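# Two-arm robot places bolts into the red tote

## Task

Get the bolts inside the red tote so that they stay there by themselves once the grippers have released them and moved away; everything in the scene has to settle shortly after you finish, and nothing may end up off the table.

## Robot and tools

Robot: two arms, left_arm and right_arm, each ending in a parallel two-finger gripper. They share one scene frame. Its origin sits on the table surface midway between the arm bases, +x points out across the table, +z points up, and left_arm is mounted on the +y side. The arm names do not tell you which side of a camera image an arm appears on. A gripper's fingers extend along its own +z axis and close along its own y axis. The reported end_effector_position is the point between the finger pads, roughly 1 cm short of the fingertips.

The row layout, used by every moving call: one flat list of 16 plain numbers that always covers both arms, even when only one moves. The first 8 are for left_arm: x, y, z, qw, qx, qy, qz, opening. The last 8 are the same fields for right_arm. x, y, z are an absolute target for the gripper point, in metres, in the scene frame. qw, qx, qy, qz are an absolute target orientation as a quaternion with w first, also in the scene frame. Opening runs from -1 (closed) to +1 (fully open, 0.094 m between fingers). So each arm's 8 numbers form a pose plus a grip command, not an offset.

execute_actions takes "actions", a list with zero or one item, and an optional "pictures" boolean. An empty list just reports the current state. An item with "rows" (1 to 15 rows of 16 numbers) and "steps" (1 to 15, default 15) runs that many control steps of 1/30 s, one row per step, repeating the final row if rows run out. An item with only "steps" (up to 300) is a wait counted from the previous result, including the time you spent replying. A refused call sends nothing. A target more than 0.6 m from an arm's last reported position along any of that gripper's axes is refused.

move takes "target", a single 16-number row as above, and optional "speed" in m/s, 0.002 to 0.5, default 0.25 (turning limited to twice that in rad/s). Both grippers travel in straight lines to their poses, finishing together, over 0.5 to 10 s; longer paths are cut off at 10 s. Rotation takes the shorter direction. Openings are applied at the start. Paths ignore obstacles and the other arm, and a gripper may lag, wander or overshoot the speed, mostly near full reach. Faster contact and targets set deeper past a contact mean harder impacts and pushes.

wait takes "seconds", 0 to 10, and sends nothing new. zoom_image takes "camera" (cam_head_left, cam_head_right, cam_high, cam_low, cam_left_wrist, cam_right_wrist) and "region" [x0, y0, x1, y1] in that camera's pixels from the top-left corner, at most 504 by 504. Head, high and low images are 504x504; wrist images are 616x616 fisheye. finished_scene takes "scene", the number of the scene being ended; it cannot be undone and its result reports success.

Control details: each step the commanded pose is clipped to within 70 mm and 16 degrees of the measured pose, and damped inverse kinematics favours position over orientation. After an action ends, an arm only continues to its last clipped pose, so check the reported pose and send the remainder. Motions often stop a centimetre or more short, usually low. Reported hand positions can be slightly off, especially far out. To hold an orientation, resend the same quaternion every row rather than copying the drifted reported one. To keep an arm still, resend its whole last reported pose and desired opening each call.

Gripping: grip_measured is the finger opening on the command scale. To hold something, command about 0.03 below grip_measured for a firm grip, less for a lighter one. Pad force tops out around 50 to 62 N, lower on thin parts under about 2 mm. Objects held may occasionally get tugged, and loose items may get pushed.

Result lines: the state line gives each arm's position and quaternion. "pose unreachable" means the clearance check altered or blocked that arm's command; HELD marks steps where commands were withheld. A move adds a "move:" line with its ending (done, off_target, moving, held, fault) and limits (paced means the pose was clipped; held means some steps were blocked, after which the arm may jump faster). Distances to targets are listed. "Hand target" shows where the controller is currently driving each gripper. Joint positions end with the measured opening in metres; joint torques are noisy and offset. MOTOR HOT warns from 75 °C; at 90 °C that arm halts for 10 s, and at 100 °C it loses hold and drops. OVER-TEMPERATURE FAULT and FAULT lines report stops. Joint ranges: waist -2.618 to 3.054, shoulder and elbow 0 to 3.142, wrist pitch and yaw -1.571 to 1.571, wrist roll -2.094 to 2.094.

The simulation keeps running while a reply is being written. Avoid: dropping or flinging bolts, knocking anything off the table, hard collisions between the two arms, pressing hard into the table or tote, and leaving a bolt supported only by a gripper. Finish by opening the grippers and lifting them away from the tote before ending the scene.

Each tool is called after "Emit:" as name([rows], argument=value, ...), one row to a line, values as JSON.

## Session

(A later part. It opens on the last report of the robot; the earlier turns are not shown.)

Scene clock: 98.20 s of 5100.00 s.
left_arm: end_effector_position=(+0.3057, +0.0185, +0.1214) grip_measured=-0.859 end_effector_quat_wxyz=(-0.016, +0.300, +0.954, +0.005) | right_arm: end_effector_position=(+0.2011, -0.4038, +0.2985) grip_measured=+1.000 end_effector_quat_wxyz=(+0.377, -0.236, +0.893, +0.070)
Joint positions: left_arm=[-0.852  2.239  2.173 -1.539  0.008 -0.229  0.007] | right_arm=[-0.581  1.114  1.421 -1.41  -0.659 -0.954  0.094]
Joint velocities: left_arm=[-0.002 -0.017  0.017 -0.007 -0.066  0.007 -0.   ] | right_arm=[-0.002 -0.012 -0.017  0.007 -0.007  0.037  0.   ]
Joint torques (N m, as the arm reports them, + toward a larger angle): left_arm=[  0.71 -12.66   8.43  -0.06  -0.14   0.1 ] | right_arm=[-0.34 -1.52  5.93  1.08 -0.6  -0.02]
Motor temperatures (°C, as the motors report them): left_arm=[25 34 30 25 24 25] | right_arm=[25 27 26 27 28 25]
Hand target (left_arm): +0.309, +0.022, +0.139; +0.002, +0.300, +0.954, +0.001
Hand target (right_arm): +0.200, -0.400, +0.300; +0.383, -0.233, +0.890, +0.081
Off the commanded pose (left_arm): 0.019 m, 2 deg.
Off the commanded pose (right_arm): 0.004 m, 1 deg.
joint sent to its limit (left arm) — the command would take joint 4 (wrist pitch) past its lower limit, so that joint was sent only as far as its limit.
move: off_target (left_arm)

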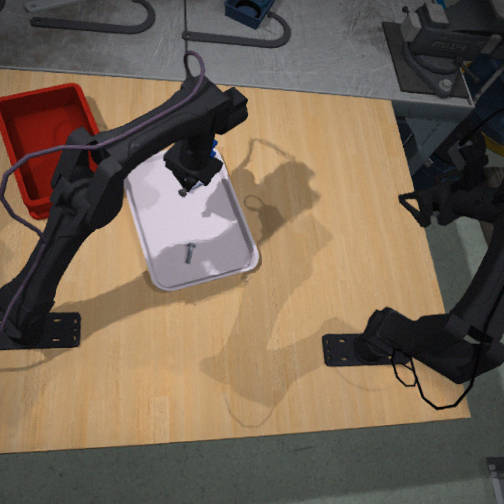

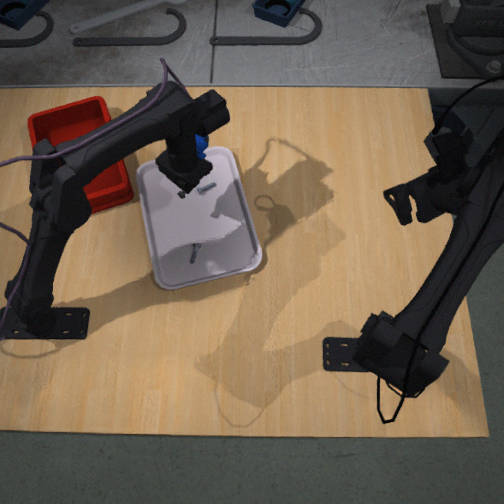

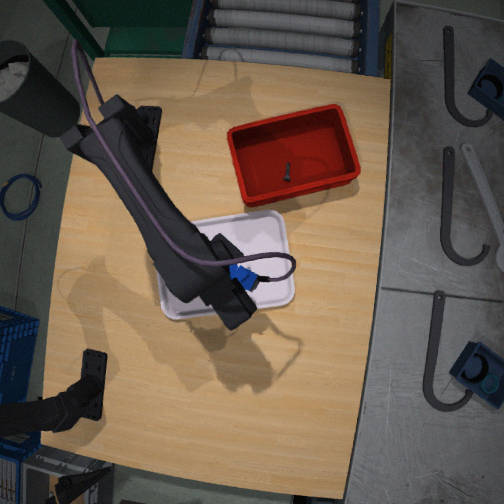

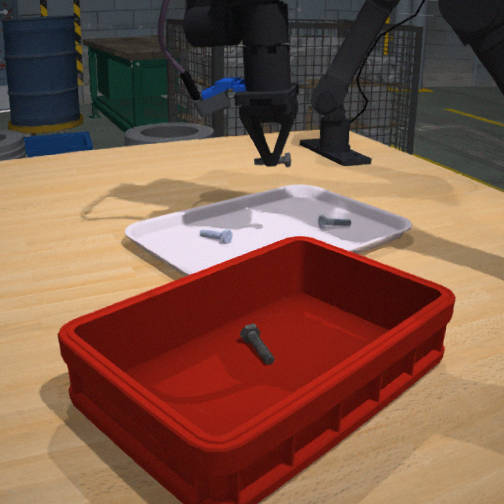

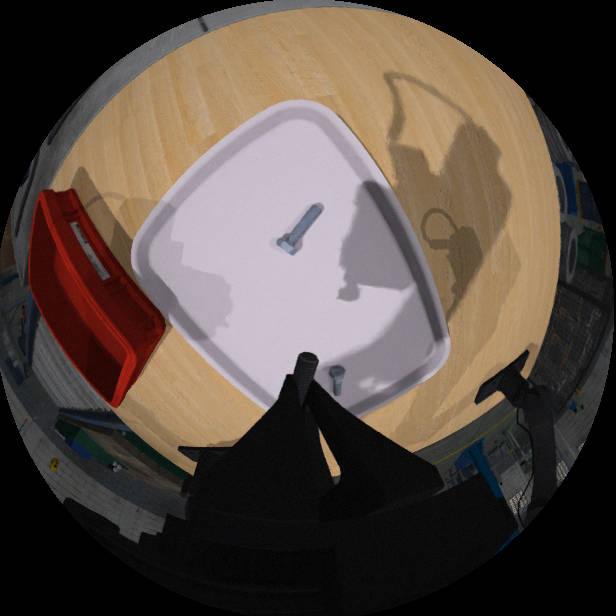

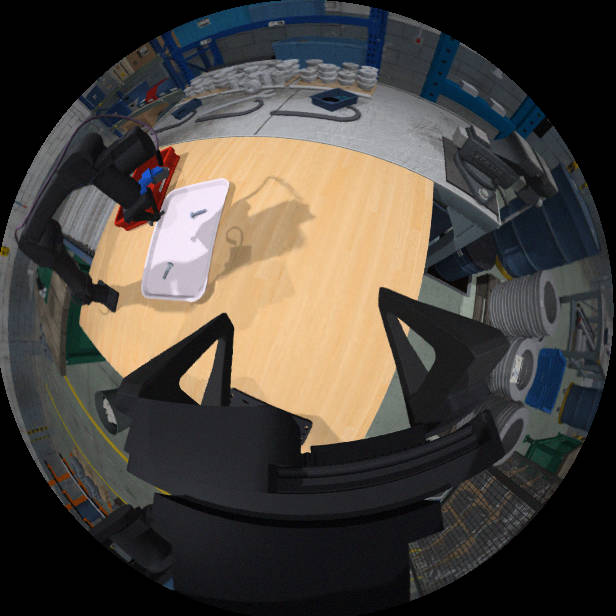

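Emit:
move(target=[0.385,0.28,0.135,0,0.566,0.824,0,-0.9,0.2,-0.4,0.3,0.383,-0.233,0.89,0.081,1])

Emit:
move(target=[0.385,0.29,0.028,0,0.566,0.824,0,-0.9,0.2,-0.4,0.3,0.383,-0.233,0.89,0.081,1], speed=0.12)

Emit:
move(target=[0.385,0.29,0.028,0,0.566,0.824,0,-0.3,0.2,-0.4,0.3,0.383,-0.233,0.89,0.081,1])

Emit:
move(target=[0.385,0.27,0.14,0,0.566,0.824,0,-0.3,0.2,-0.4,0.3,0.383,-0.233,0.89,0.081,1])

Emit:
move(target=[0.375,0.1,0.125,0,0.566,0.824,0,-0.3,0.2,-0.4,0.3,0.383,-0.233,0.89,0.081,1])

Emit:
move(target=[0.372,-0.026,0.045,0,0.566,0.824,0,-0.3,0.2,-0.4,0.3,0.383,-0.233,0.89,0.081,1], speed=0.15)

Scene clock: 109.43 s of 5100.00 s.
left_arm: end_effector_position=(+0.3787, +0.2868, +0.1225) grip_measured=-0.859 end_effector_quat_wxyz=(-0.028, +0.561, +0.827, +0.000) | right_arm: end_effector_position=(+0.2011, -0.4039, +0.2984) grip_measured=+1.000 end_effector_quat_wxyz=(+0.377, -0.236, +0.893, +0.070)
Joint positions: left_arm=[-0.159  1.956  1.744 -1.409 -0.025  1.046  0.007] | right_arm=[-0.581  1.114  1.421 -1.41  -0.658 -0.954  0.094]
Joint velocities: left_arm=[0.012 0.002 0.007 0.037 0.051 0.066 0.   ] | right_arm=[-0.012  0.007  0.007  0.007  0.007 -0.095  0.   ]
Joint torques (N m, as the arm reports them, + toward a larger angle): left_arm=[ -0.04 -10.78   7.52   0.27   0.04   0.08] | right_arm=[-0.38 -1.64  5.98  1.09 -0.59  0.  ]
Motor temperatures (°C, as the motors report them): left_arm=[25 35 30 25 24 25] | right_arm=[25 27 26 27 28 25]
Hand target (left_arm): +0.384, +0.283, +0.135; -0.002, +0.566, +0.824, +0.007
Hand target (right_arm): +0.200, -0.400, +0.300; +0.383, -0.233, +0.890, +0.081
Off the commanded pose (left_arm): 0.016 m, 3 deg.
Off the commanded pose (right_arm): 0.004 m, 1 deg.
After step 90, 6.33 s passed at rest.
move: off_target (left_arm)

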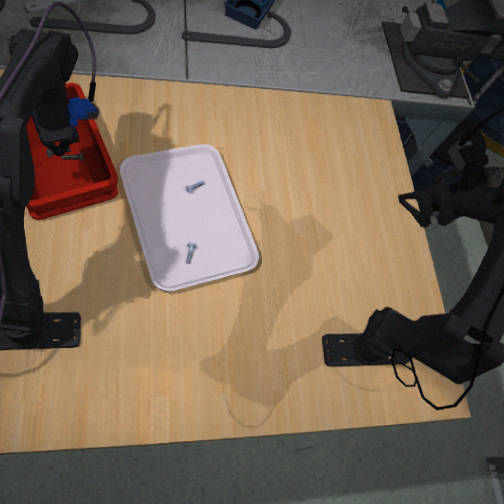

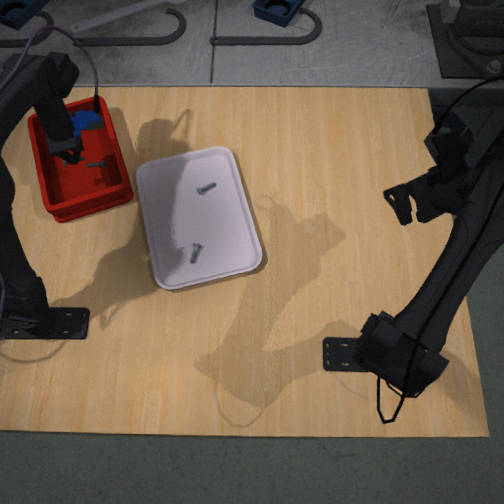

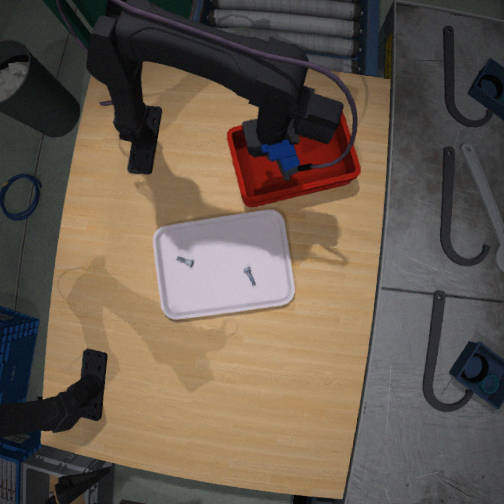

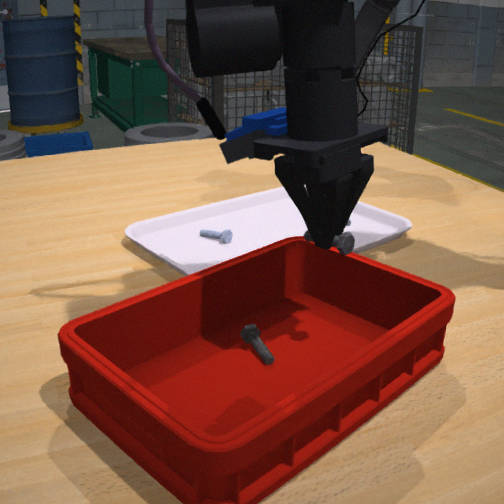

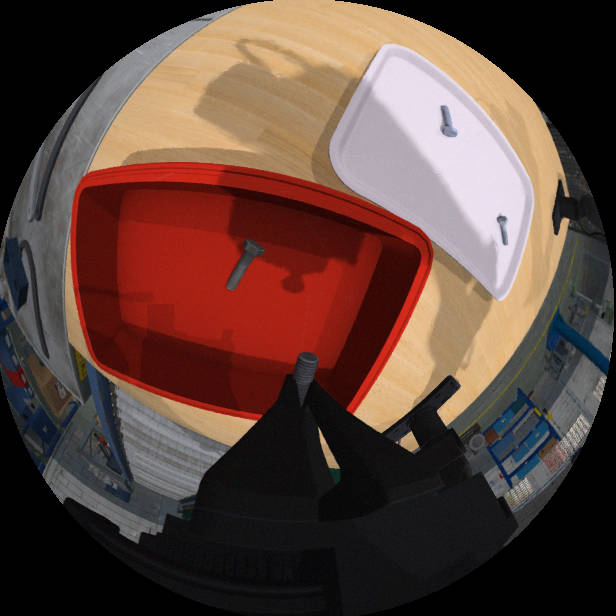

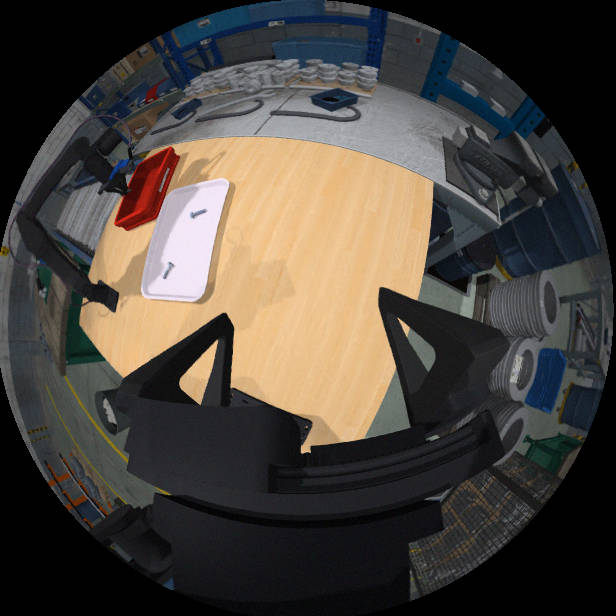

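Scene clock: 110.87 s of 5100.00 s.
left_arm: end_effector_position=(+0.3833, +0.2892, +0.0287) grip_measured=-0.859 end_effector_quat_wxyz=(-0.009, +0.568, +0.823, +0.004) | right_arm: end_effector_position=(+0.2011, -0.4039, +0.2984) grip_measured=+1.000 end_effector_quat_wxyz=(+0.377, -0.236, +0.893, +0.070)
Joint positions: left_arm=[-0.146  1.992  1.419 -1.01  -0.015  1.076  0.007] | right_arm=[-0.581  1.114  1.421 -1.41  -0.658 -0.954  0.094]
Joint velocities: left_arm=[ 0.002 -0.002  0.002  0.037 -0.022 -0.037 -0.   ] | right_arm=[ 0.002 -0.007  0.002 -0.007 -0.037  0.007  0.   ]
Joint torques (N m, as the arm reports them, + toward a larger angle): left_arm=[ 0.6  -8.83  5.69  0.32  0.12  0.06] | right_arm=[-0.4  -1.58  5.99  1.09 -0.6   0.01]
Motor temperatures (°C, as the motors report them): left_arm=[25 35 30 25 24 25] | right_arm=[25 27 26 27 28 25]
Hand target (left_arm): +0.386, +0.290, +0.028; -0.000, +0.566, +0.824, +0.001
Hand target (right_arm): +0.200, -0.400, +0.300; +0.383, -0.233, +0.890, +0.081
Off the commanded pose (left_arm): 0.002 m, 1 deg.
Off the commanded pose (right_arm): 0.004 m, 1 deg.
move: done

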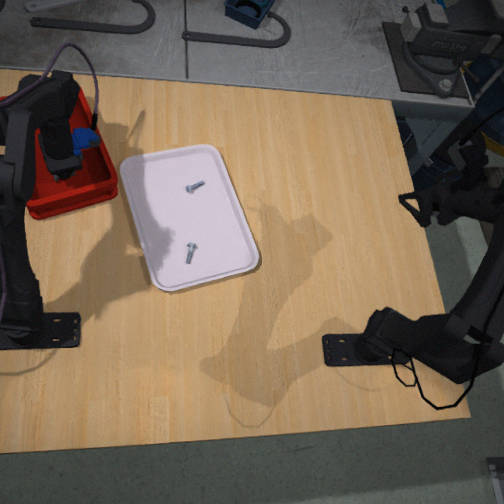

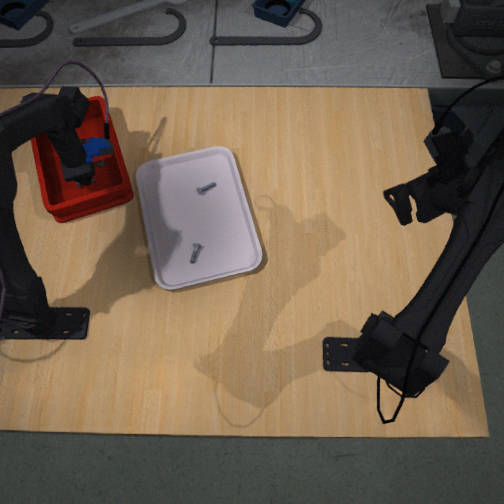

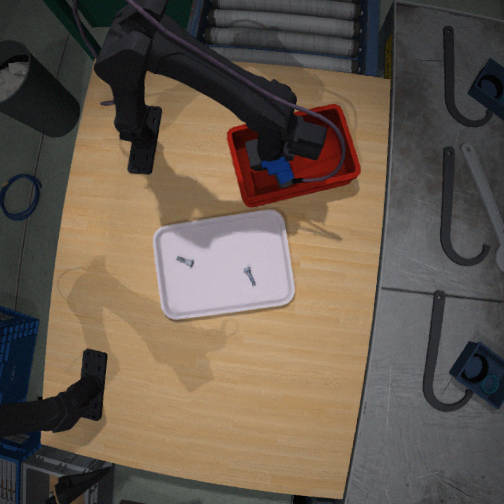

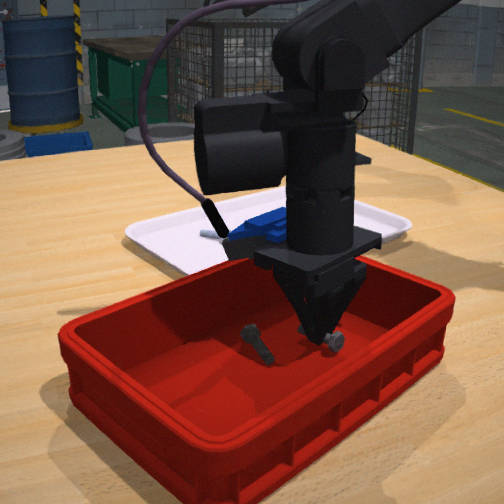

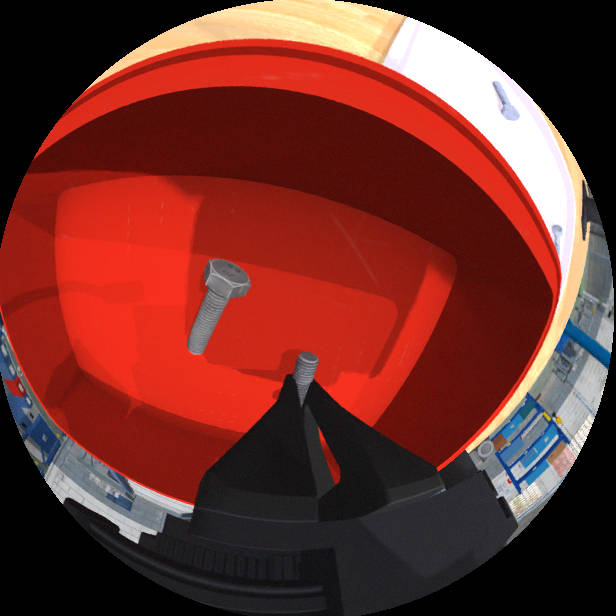

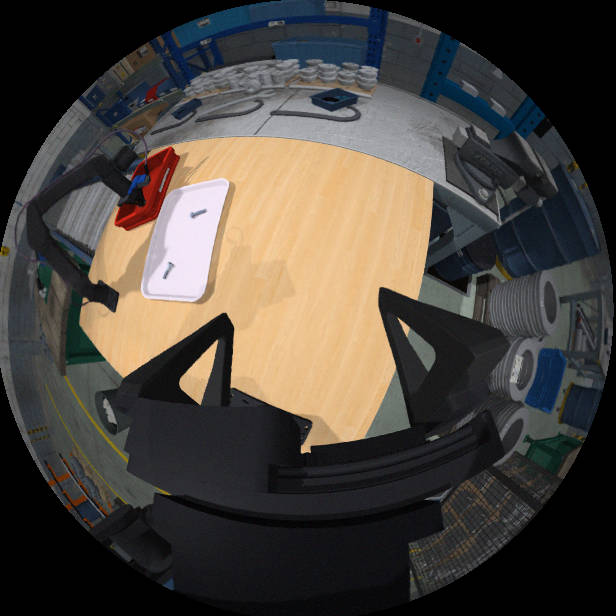

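Scene clock: 111.57 s of 5100.00 s.
left_arm: end_effector_position=(+0.3839, +0.2891, +0.0287) grip_measured=-0.303 end_effector_quat_wxyz=(-0.008, +0.568, +0.823, +0.004) | right_arm: end_effector_position=(+0.2011, -0.4039, +0.2984) grip_measured=+1.000 end_effector_quat_wxyz=(+0.377, -0.236, +0.893, +0.070)
Joint positions: left_arm=[-0.146  1.992  1.419 -1.007 -0.014  1.076  0.033] | right_arm=[-0.581  1.114  1.421 -1.41  -0.658 -0.954  0.094]
Joint velocities: left_arm=[-0.007  0.012 -0.007  0.051 -0.007 -0.007 -0.001] | right_arm=[ 0.007 -0.007 -0.002  0.037  0.022 -0.007  0.   ]
Joint torques (N m, as the arm reports them, + toward a larger angle): left_arm=[ 0.55 -8.99  5.55  0.37  0.06  0.12] | right_arm=[-0.34 -1.53  5.94  1.08 -0.6   0.01]
Motor temperatures (°C, as the motors report them): left_arm=[25 35 30 25 24 25] | right_arm=[25 27 26 27 28 25]
Hand target (left_arm): +0.385, +0.290, +0.028; -0.000, +0.566, +0.824, +0.000
Hand target (right_arm): +0.200, -0.400, +0.300; +0.383, -0.233, +0.890, +0.081
Off the commanded pose (left_arm): 0.002 m, 1 deg.
Off the commanded pose (right_arm): 0.004 m, 1 deg.
move: done

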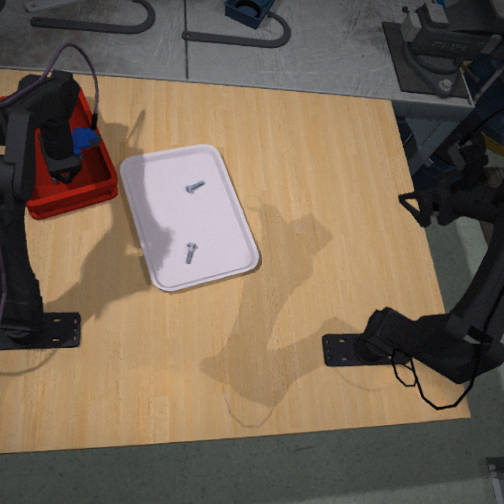

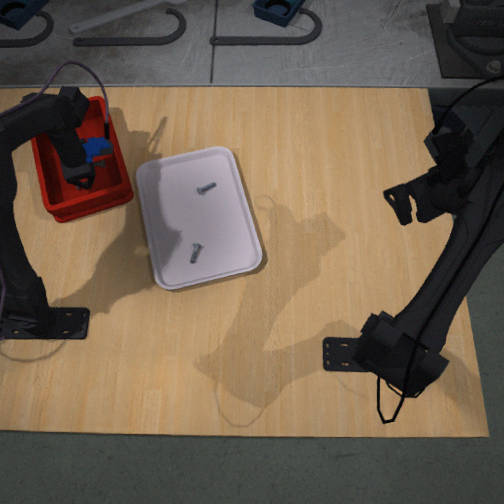

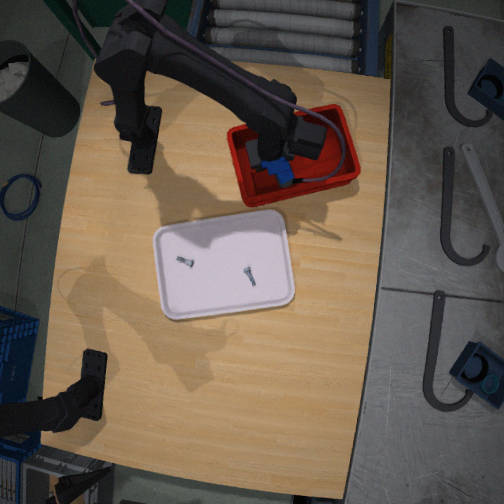

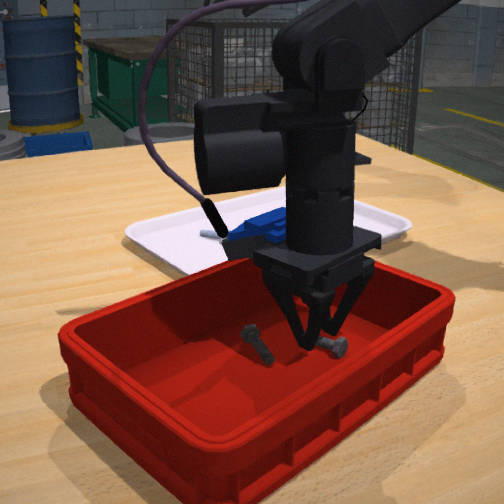

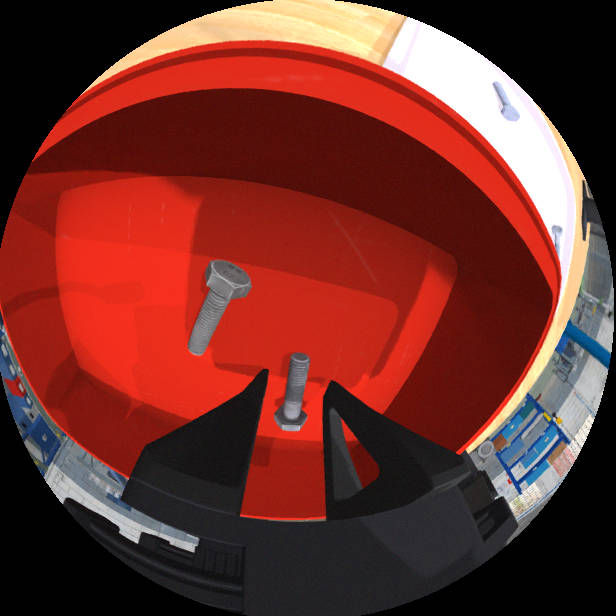

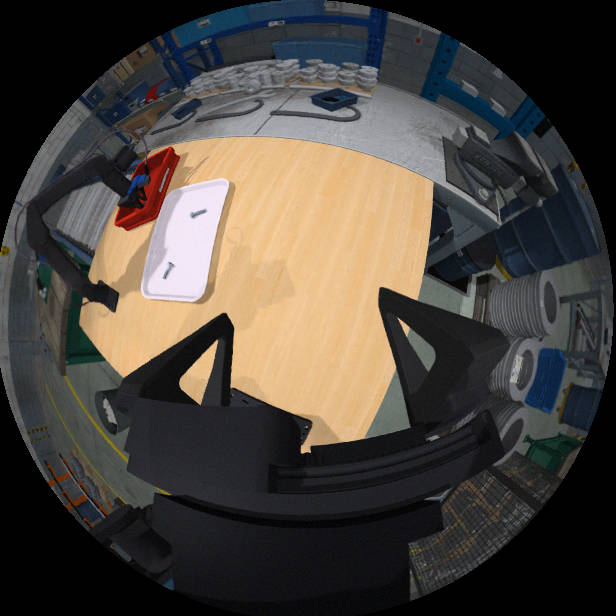

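Scene clock: 112.77 s of 5100.00 s.
left_arm: end_effector_position=(+0.3842, +0.2755, +0.1307) grip_measured=-0.303 end_effector_quat_wxyz=(-0.009, +0.565, +0.825, +0.003) | right_arm: end_effector_position=(+0.2011, -0.4038, +0.2985) grip_measured=+1.000 end_effector_quat_wxyz=(+0.377, -0.236, +0.893, +0.070)
Joint positions: left_arm=[-0.182  1.951  1.772 -1.406 -0.012  1.032  0.033] | right_arm=[-0.581  1.114  1.421 -1.41  -0.659 -0.954  0.094]
Joint velocities: left_arm=[-0.017 -0.007  0.012 -0.051 -0.037 -0.022  0.001] | right_arm=[-0.007 -0.007 -0.027  0.022  0.007 -0.037  0.   ]
Joint torques (N m, as the arm reports them, + toward a larger angle): left_arm=[-0.32 -9.23  8.58  0.02  0.1  -0.03] | right_arm=[-0.29 -1.56  5.99  1.09 -0.59  0.01]
Motor temperatures (°C, as the motors report them): left_arm=[25 35 30 25 24 25] | right_arm=[25 27 26 27 28 25]
Hand target (left_arm): +0.384, +0.270, +0.140; +0.000, +0.566, +0.824, -0.000
Hand target (right_arm): +0.200, -0.400, +0.300; +0.383, -0.233, +0.890, +0.081
Off the commanded pose (left_arm): 0.011 m, 1 deg.
Off the commanded pose (right_arm): 0.004 m, 1 deg.
move: off_target (left_arm)

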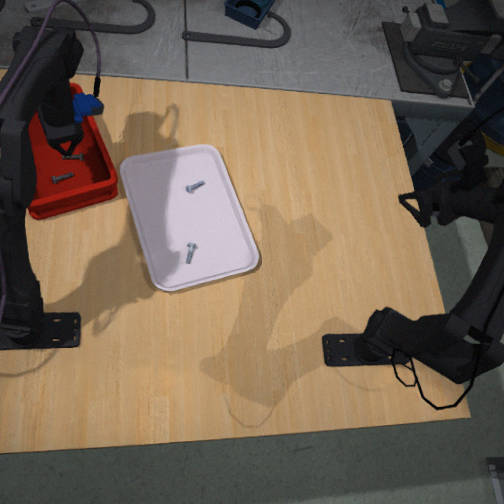

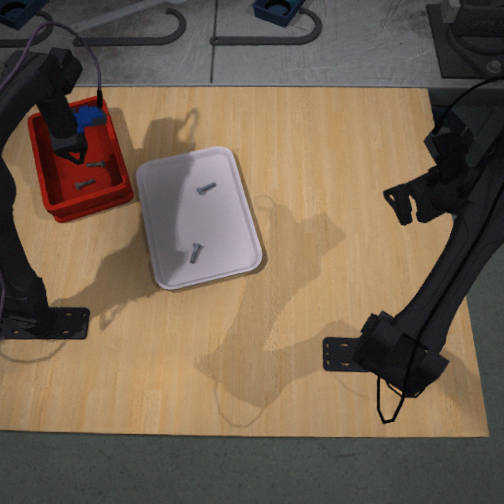

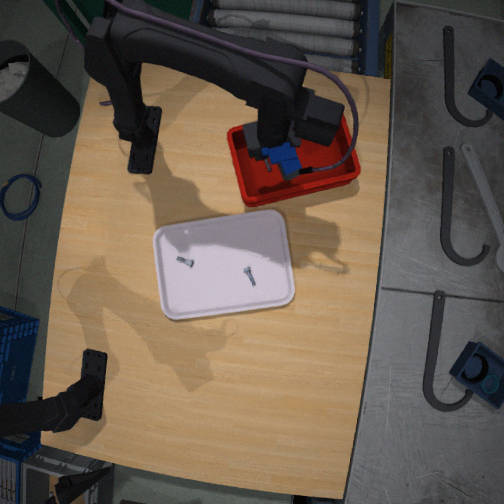

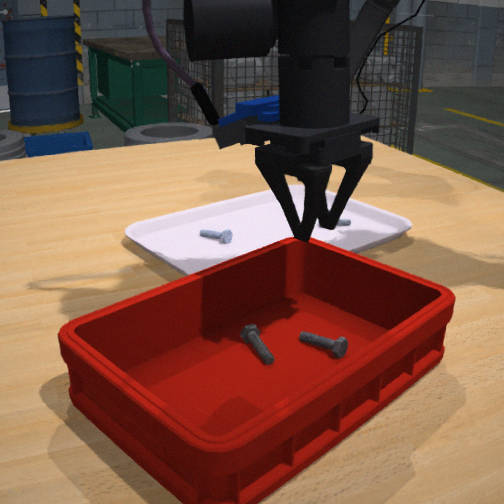

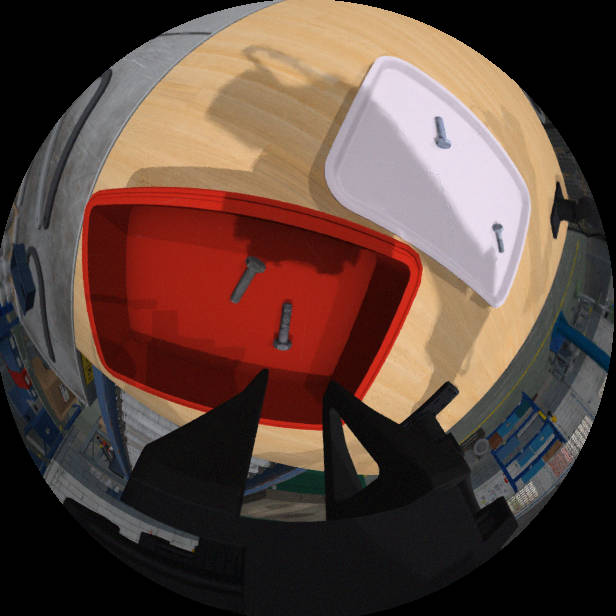

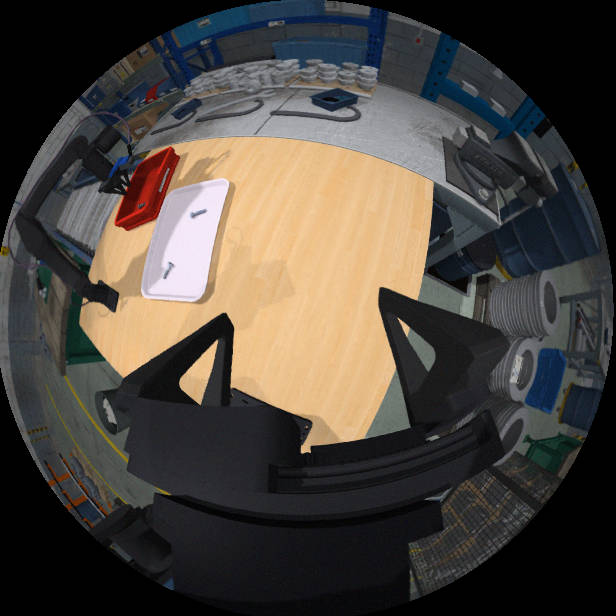

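Scene clock: 114.13 s of 5100.00 s.
left_arm: end_effector_position=(+0.3739, +0.0978, +0.1200) grip_measured=-0.303 end_effector_quat_wxyz=(-0.001, +0.572, +0.820, -0.001) | right_arm: end_effector_position=(+0.2011, -0.4039, +0.2984) grip_measured=+1.000 end_effector_quat_wxyz=(+0.377, -0.236, +0.893, +0.070)
Joint positions: left_arm=[-0.607  2.192  2.092 -1.472  0.002  0.624  0.033] | right_arm=[-0.581  1.114  1.421 -1.41  -0.658 -0.954  0.094]
Joint velocities: left_arm=[-0.007  0.022 -0.002  0.007  0.037 -0.007 -0.001] | right_arm=[ 0.002 -0.022 -0.007 -0.007  0.007  0.037  0.   ]
Joint torques (N m, as the arm reports them, + toward a larger angle): left_arm=[ 0.35 -9.87  9.05  0.1   0.04  0.  ] | right_arm=[-0.34 -1.52  5.93  1.08 -0.59 -0.01]
Motor temperatures (°C, as the motors report them): left_arm=[25 35 30 25 24 25] | right_arm=[25 27 26 27 28 25]
Hand target (left_arm): +0.376, +0.098, +0.125; +0.002, +0.566, +0.824, -0.004
Hand target (right_arm): +0.200, -0.400, +0.300; +0.383, -0.233, +0.890, +0.081
Off the commanded pose (left_arm): 0.006 m, 1 deg.
Off the commanded pose (right_arm): 0.004 m, 1 deg.
move: done

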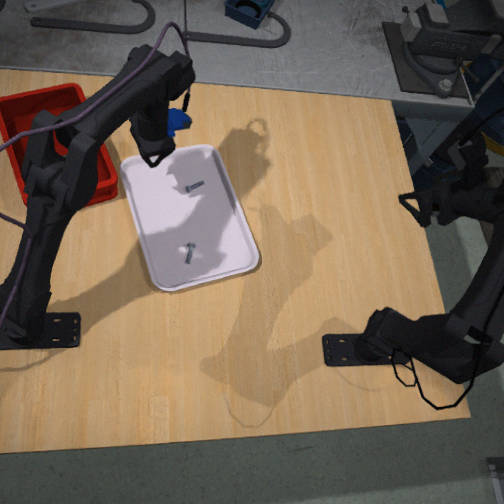

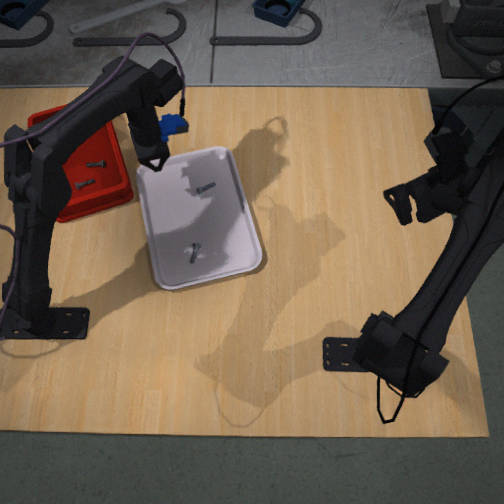

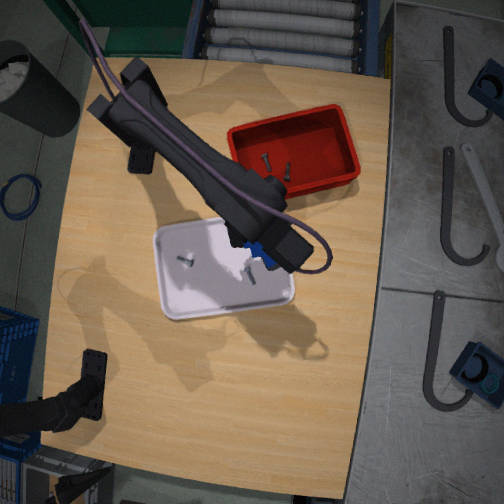

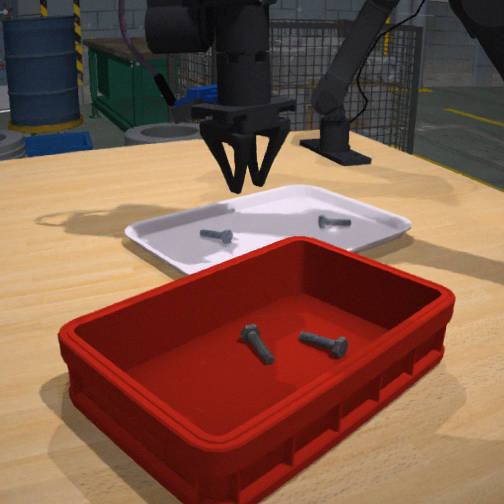

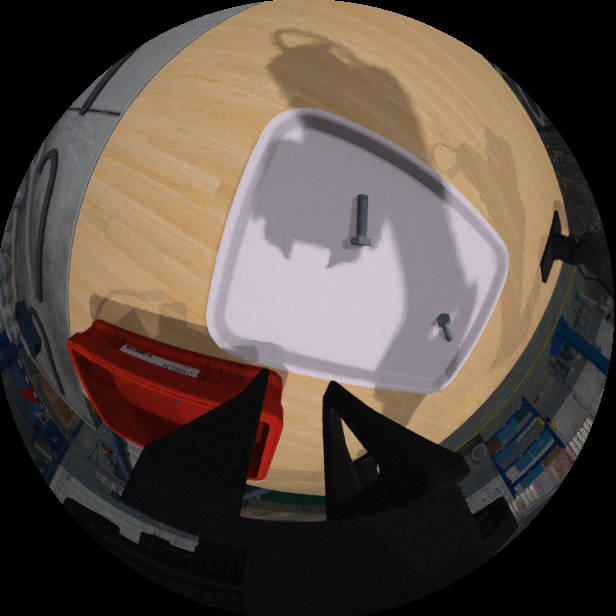

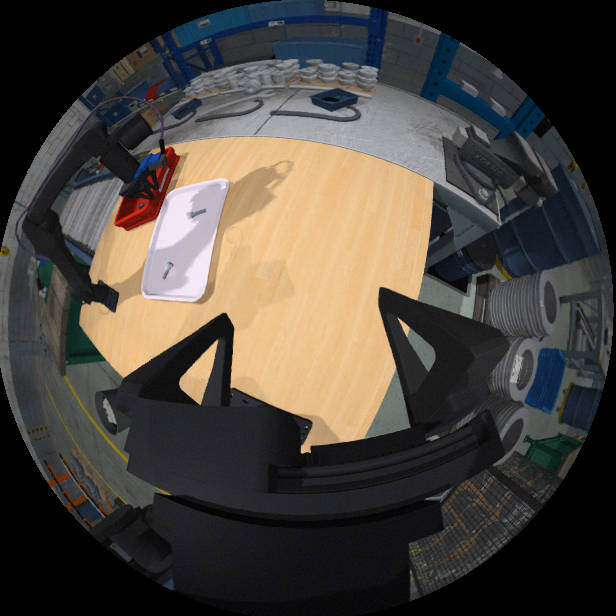

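Scene clock: 115.90 s of 5100.00 s.
left_arm: end_effector_position=(+0.3731, -0.0263, +0.0427) grip_measured=-0.303 end_effector_quat_wxyz=(+0.001, +0.568, +0.823, -0.001) | right_arm: end_effector_position=(+0.2011, -0.4039, +0.2984) grip_measured=+1.000 end_effector_quat_wxyz=(+0.377, -0.236, +0.893, +0.070)
Joint positions: left_arm=[-0.814  2.67   2.641 -1.539  0.002  0.408  0.033] | right_arm=[-0.581  1.114  1.421 -1.41  -0.658 -0.954  0.094]
Joint velocities: left_arm=[-0.002  0.007  0.007 -0.022 -0.051  0.007  0.   ] | right_arm=[-0.002  0.002 -0.022 -0.007 -0.037  0.066  0.   ]
Joint torques (N m, as the arm reports them, + toward a larger angle): left_arm=[  0.19 -12.28   9.14   0.05   0.02  -0.03] | right_arm=[-0.25 -1.58  5.98  1.05 -0.57  0.  ]
Motor temperatures (°C, as the motors report them): left_arm=[25 35 30 25 24 25] | right_arm=[25 27 26 27 28 25]
Hand target (left_arm): +0.373, -0.027, +0.045; +0.001, +0.566, +0.824, -0.003
Hand target (right_arm): +0.200, -0.400, +0.300; +0.383, -0.233, +0.890, +0.081
Off the commanded pose (left_arm): 0.003 m, 0 deg.
Off the commanded pose (right_arm): 0.004 m, 1 deg.
joint sent to its limit (left arm) — the command would take joint 4 (wrist pitch) past its lower limit, so that joint was sent only as far as its limit.
move: done

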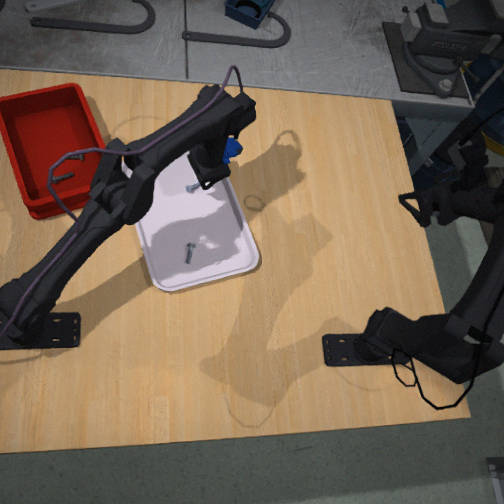

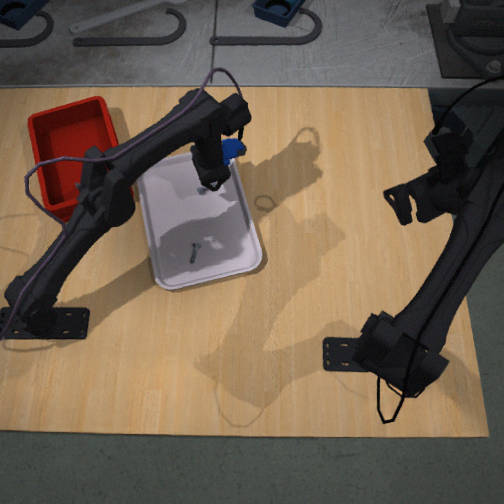

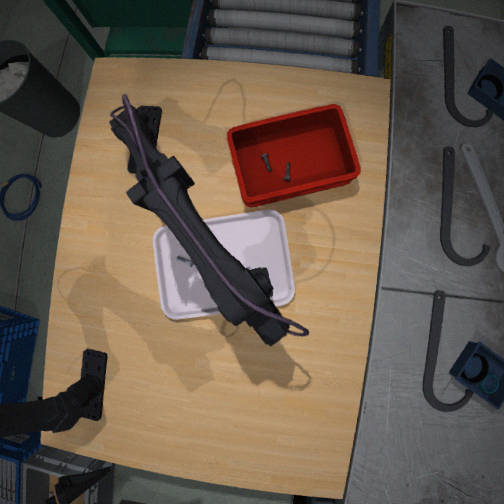

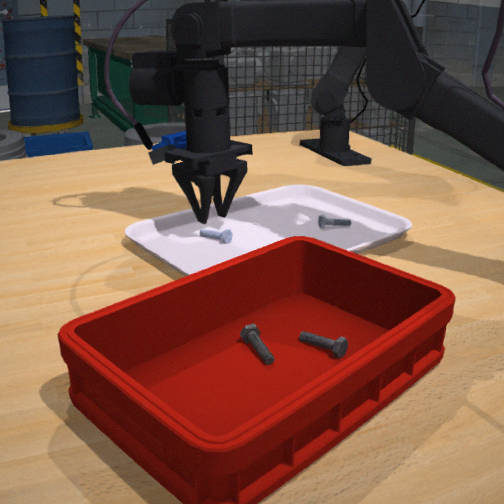

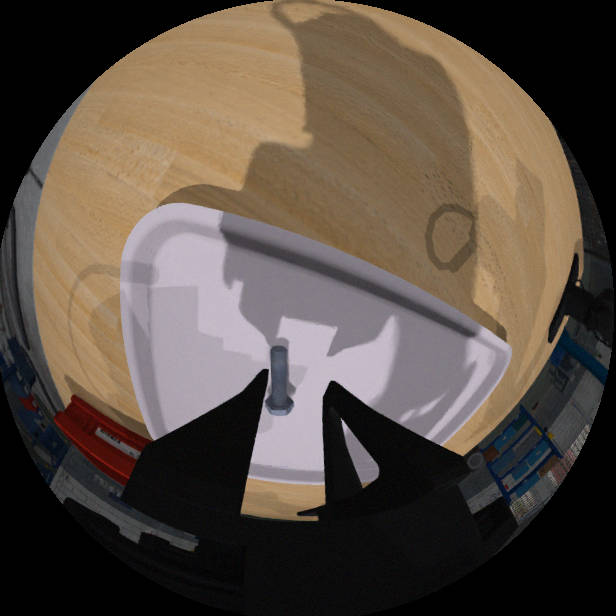

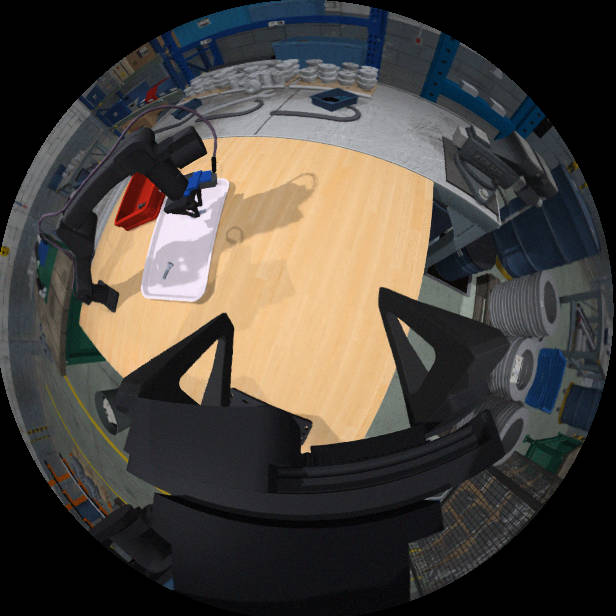

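Emit:
move(target=[0.382,-0.007,0.028,0,0.515,0.857,0,-0.3,0.2,-0.4,0.3,0.383,-0.233,0.89,0.081,1], speed=0.04)

Scene clock: 122.27 s of 5100.00 s.
left_arm: end_effector_position=(+0.3731, -0.0106, +0.0203) grip_measured=-0.303 end_effector_quat_wxyz=(-0.016, +0.525, +0.851, +0.000) | right_arm: end_effector_position=(+0.2011, -0.4039, +0.2984) grip_measured=+1.000 end_effector_quat_wxyz=(+0.377, -0.236, +0.893, +0.070)
Joint positions: left_arm=[-0.79   2.607  2.428 -1.423  0.006  0.328  0.033] | right_arm=[-0.581  1.114  1.421 -1.41  -0.658 -0.954  0.094]
Joint velocities: left_arm=[ 0.012 -0.012  0.012  0.007  0.007  0.007  0.   ] | right_arm=[ 0.002  0.007  0.002 -0.081 -0.022 -0.066  0.   ]
Joint torques (N m, as the arm reports them, + toward a larger angle): left_arm=[  1.07 -14.32   4.92   0.39  -0.1   -0.02] | right_arm=[-0.33 -1.53  6.03  1.08 -0.6   0.01]
Motor temperatures (°C, as the motors report them): left_arm=[25 36 31 25 24 25] | right_arm=[25 27 26 28 28 25]
Hand target (left_arm): +0.382, -0.007, +0.028; -0.001, +0.515, +0.857, +0.001
Hand target (right_arm): +0.200, -0.400, +0.300; +0.383, -0.233, +0.890, +0.081
Off the commanded pose (left_arm): 0.012 m, 2 deg.
Off the commanded pose (right_arm): 0.004 m, 1 deg.
After step 90, 1.57 s passed at rest.
move: off_target (left_arm)

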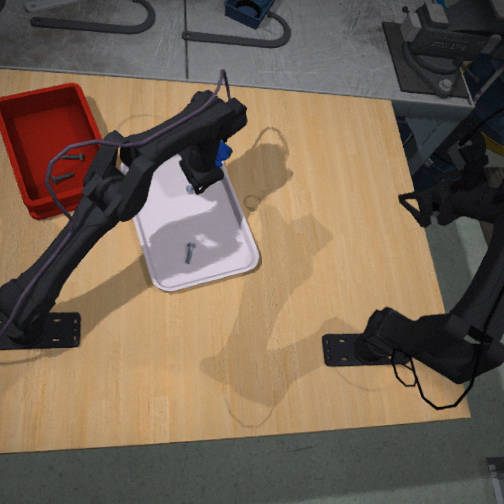

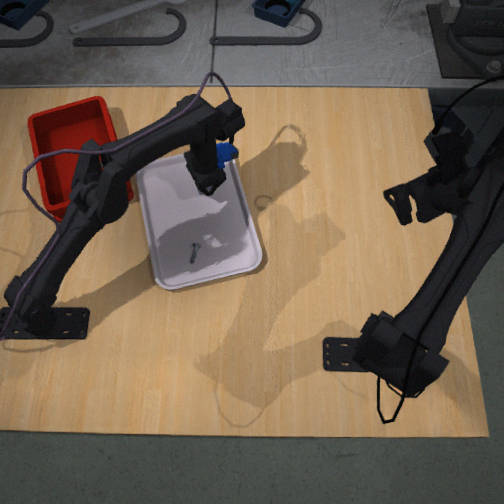

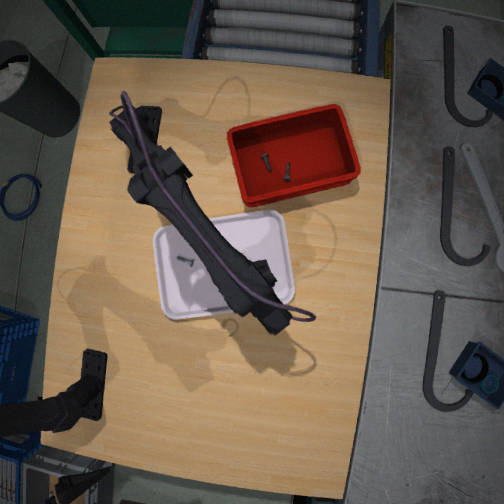

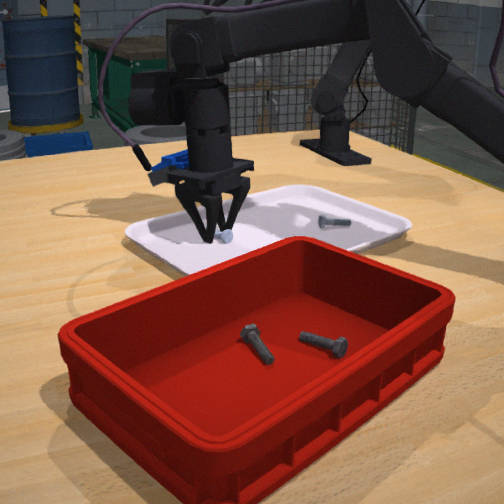

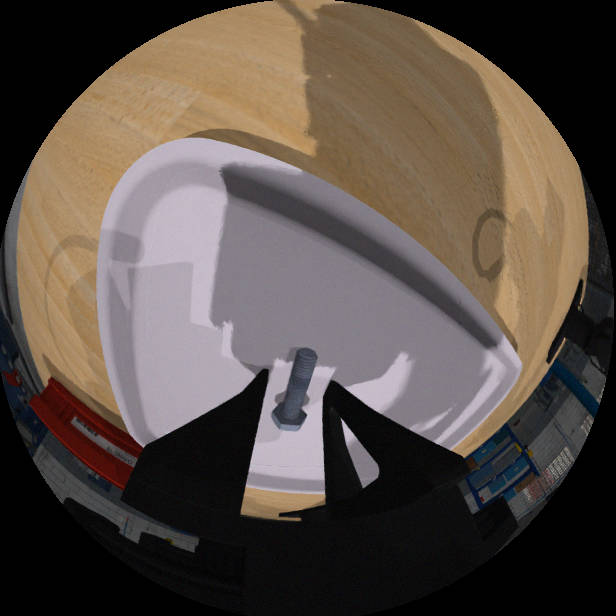

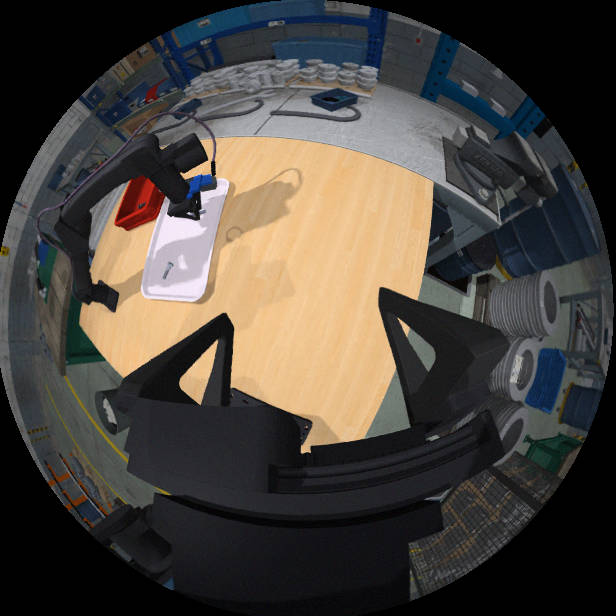

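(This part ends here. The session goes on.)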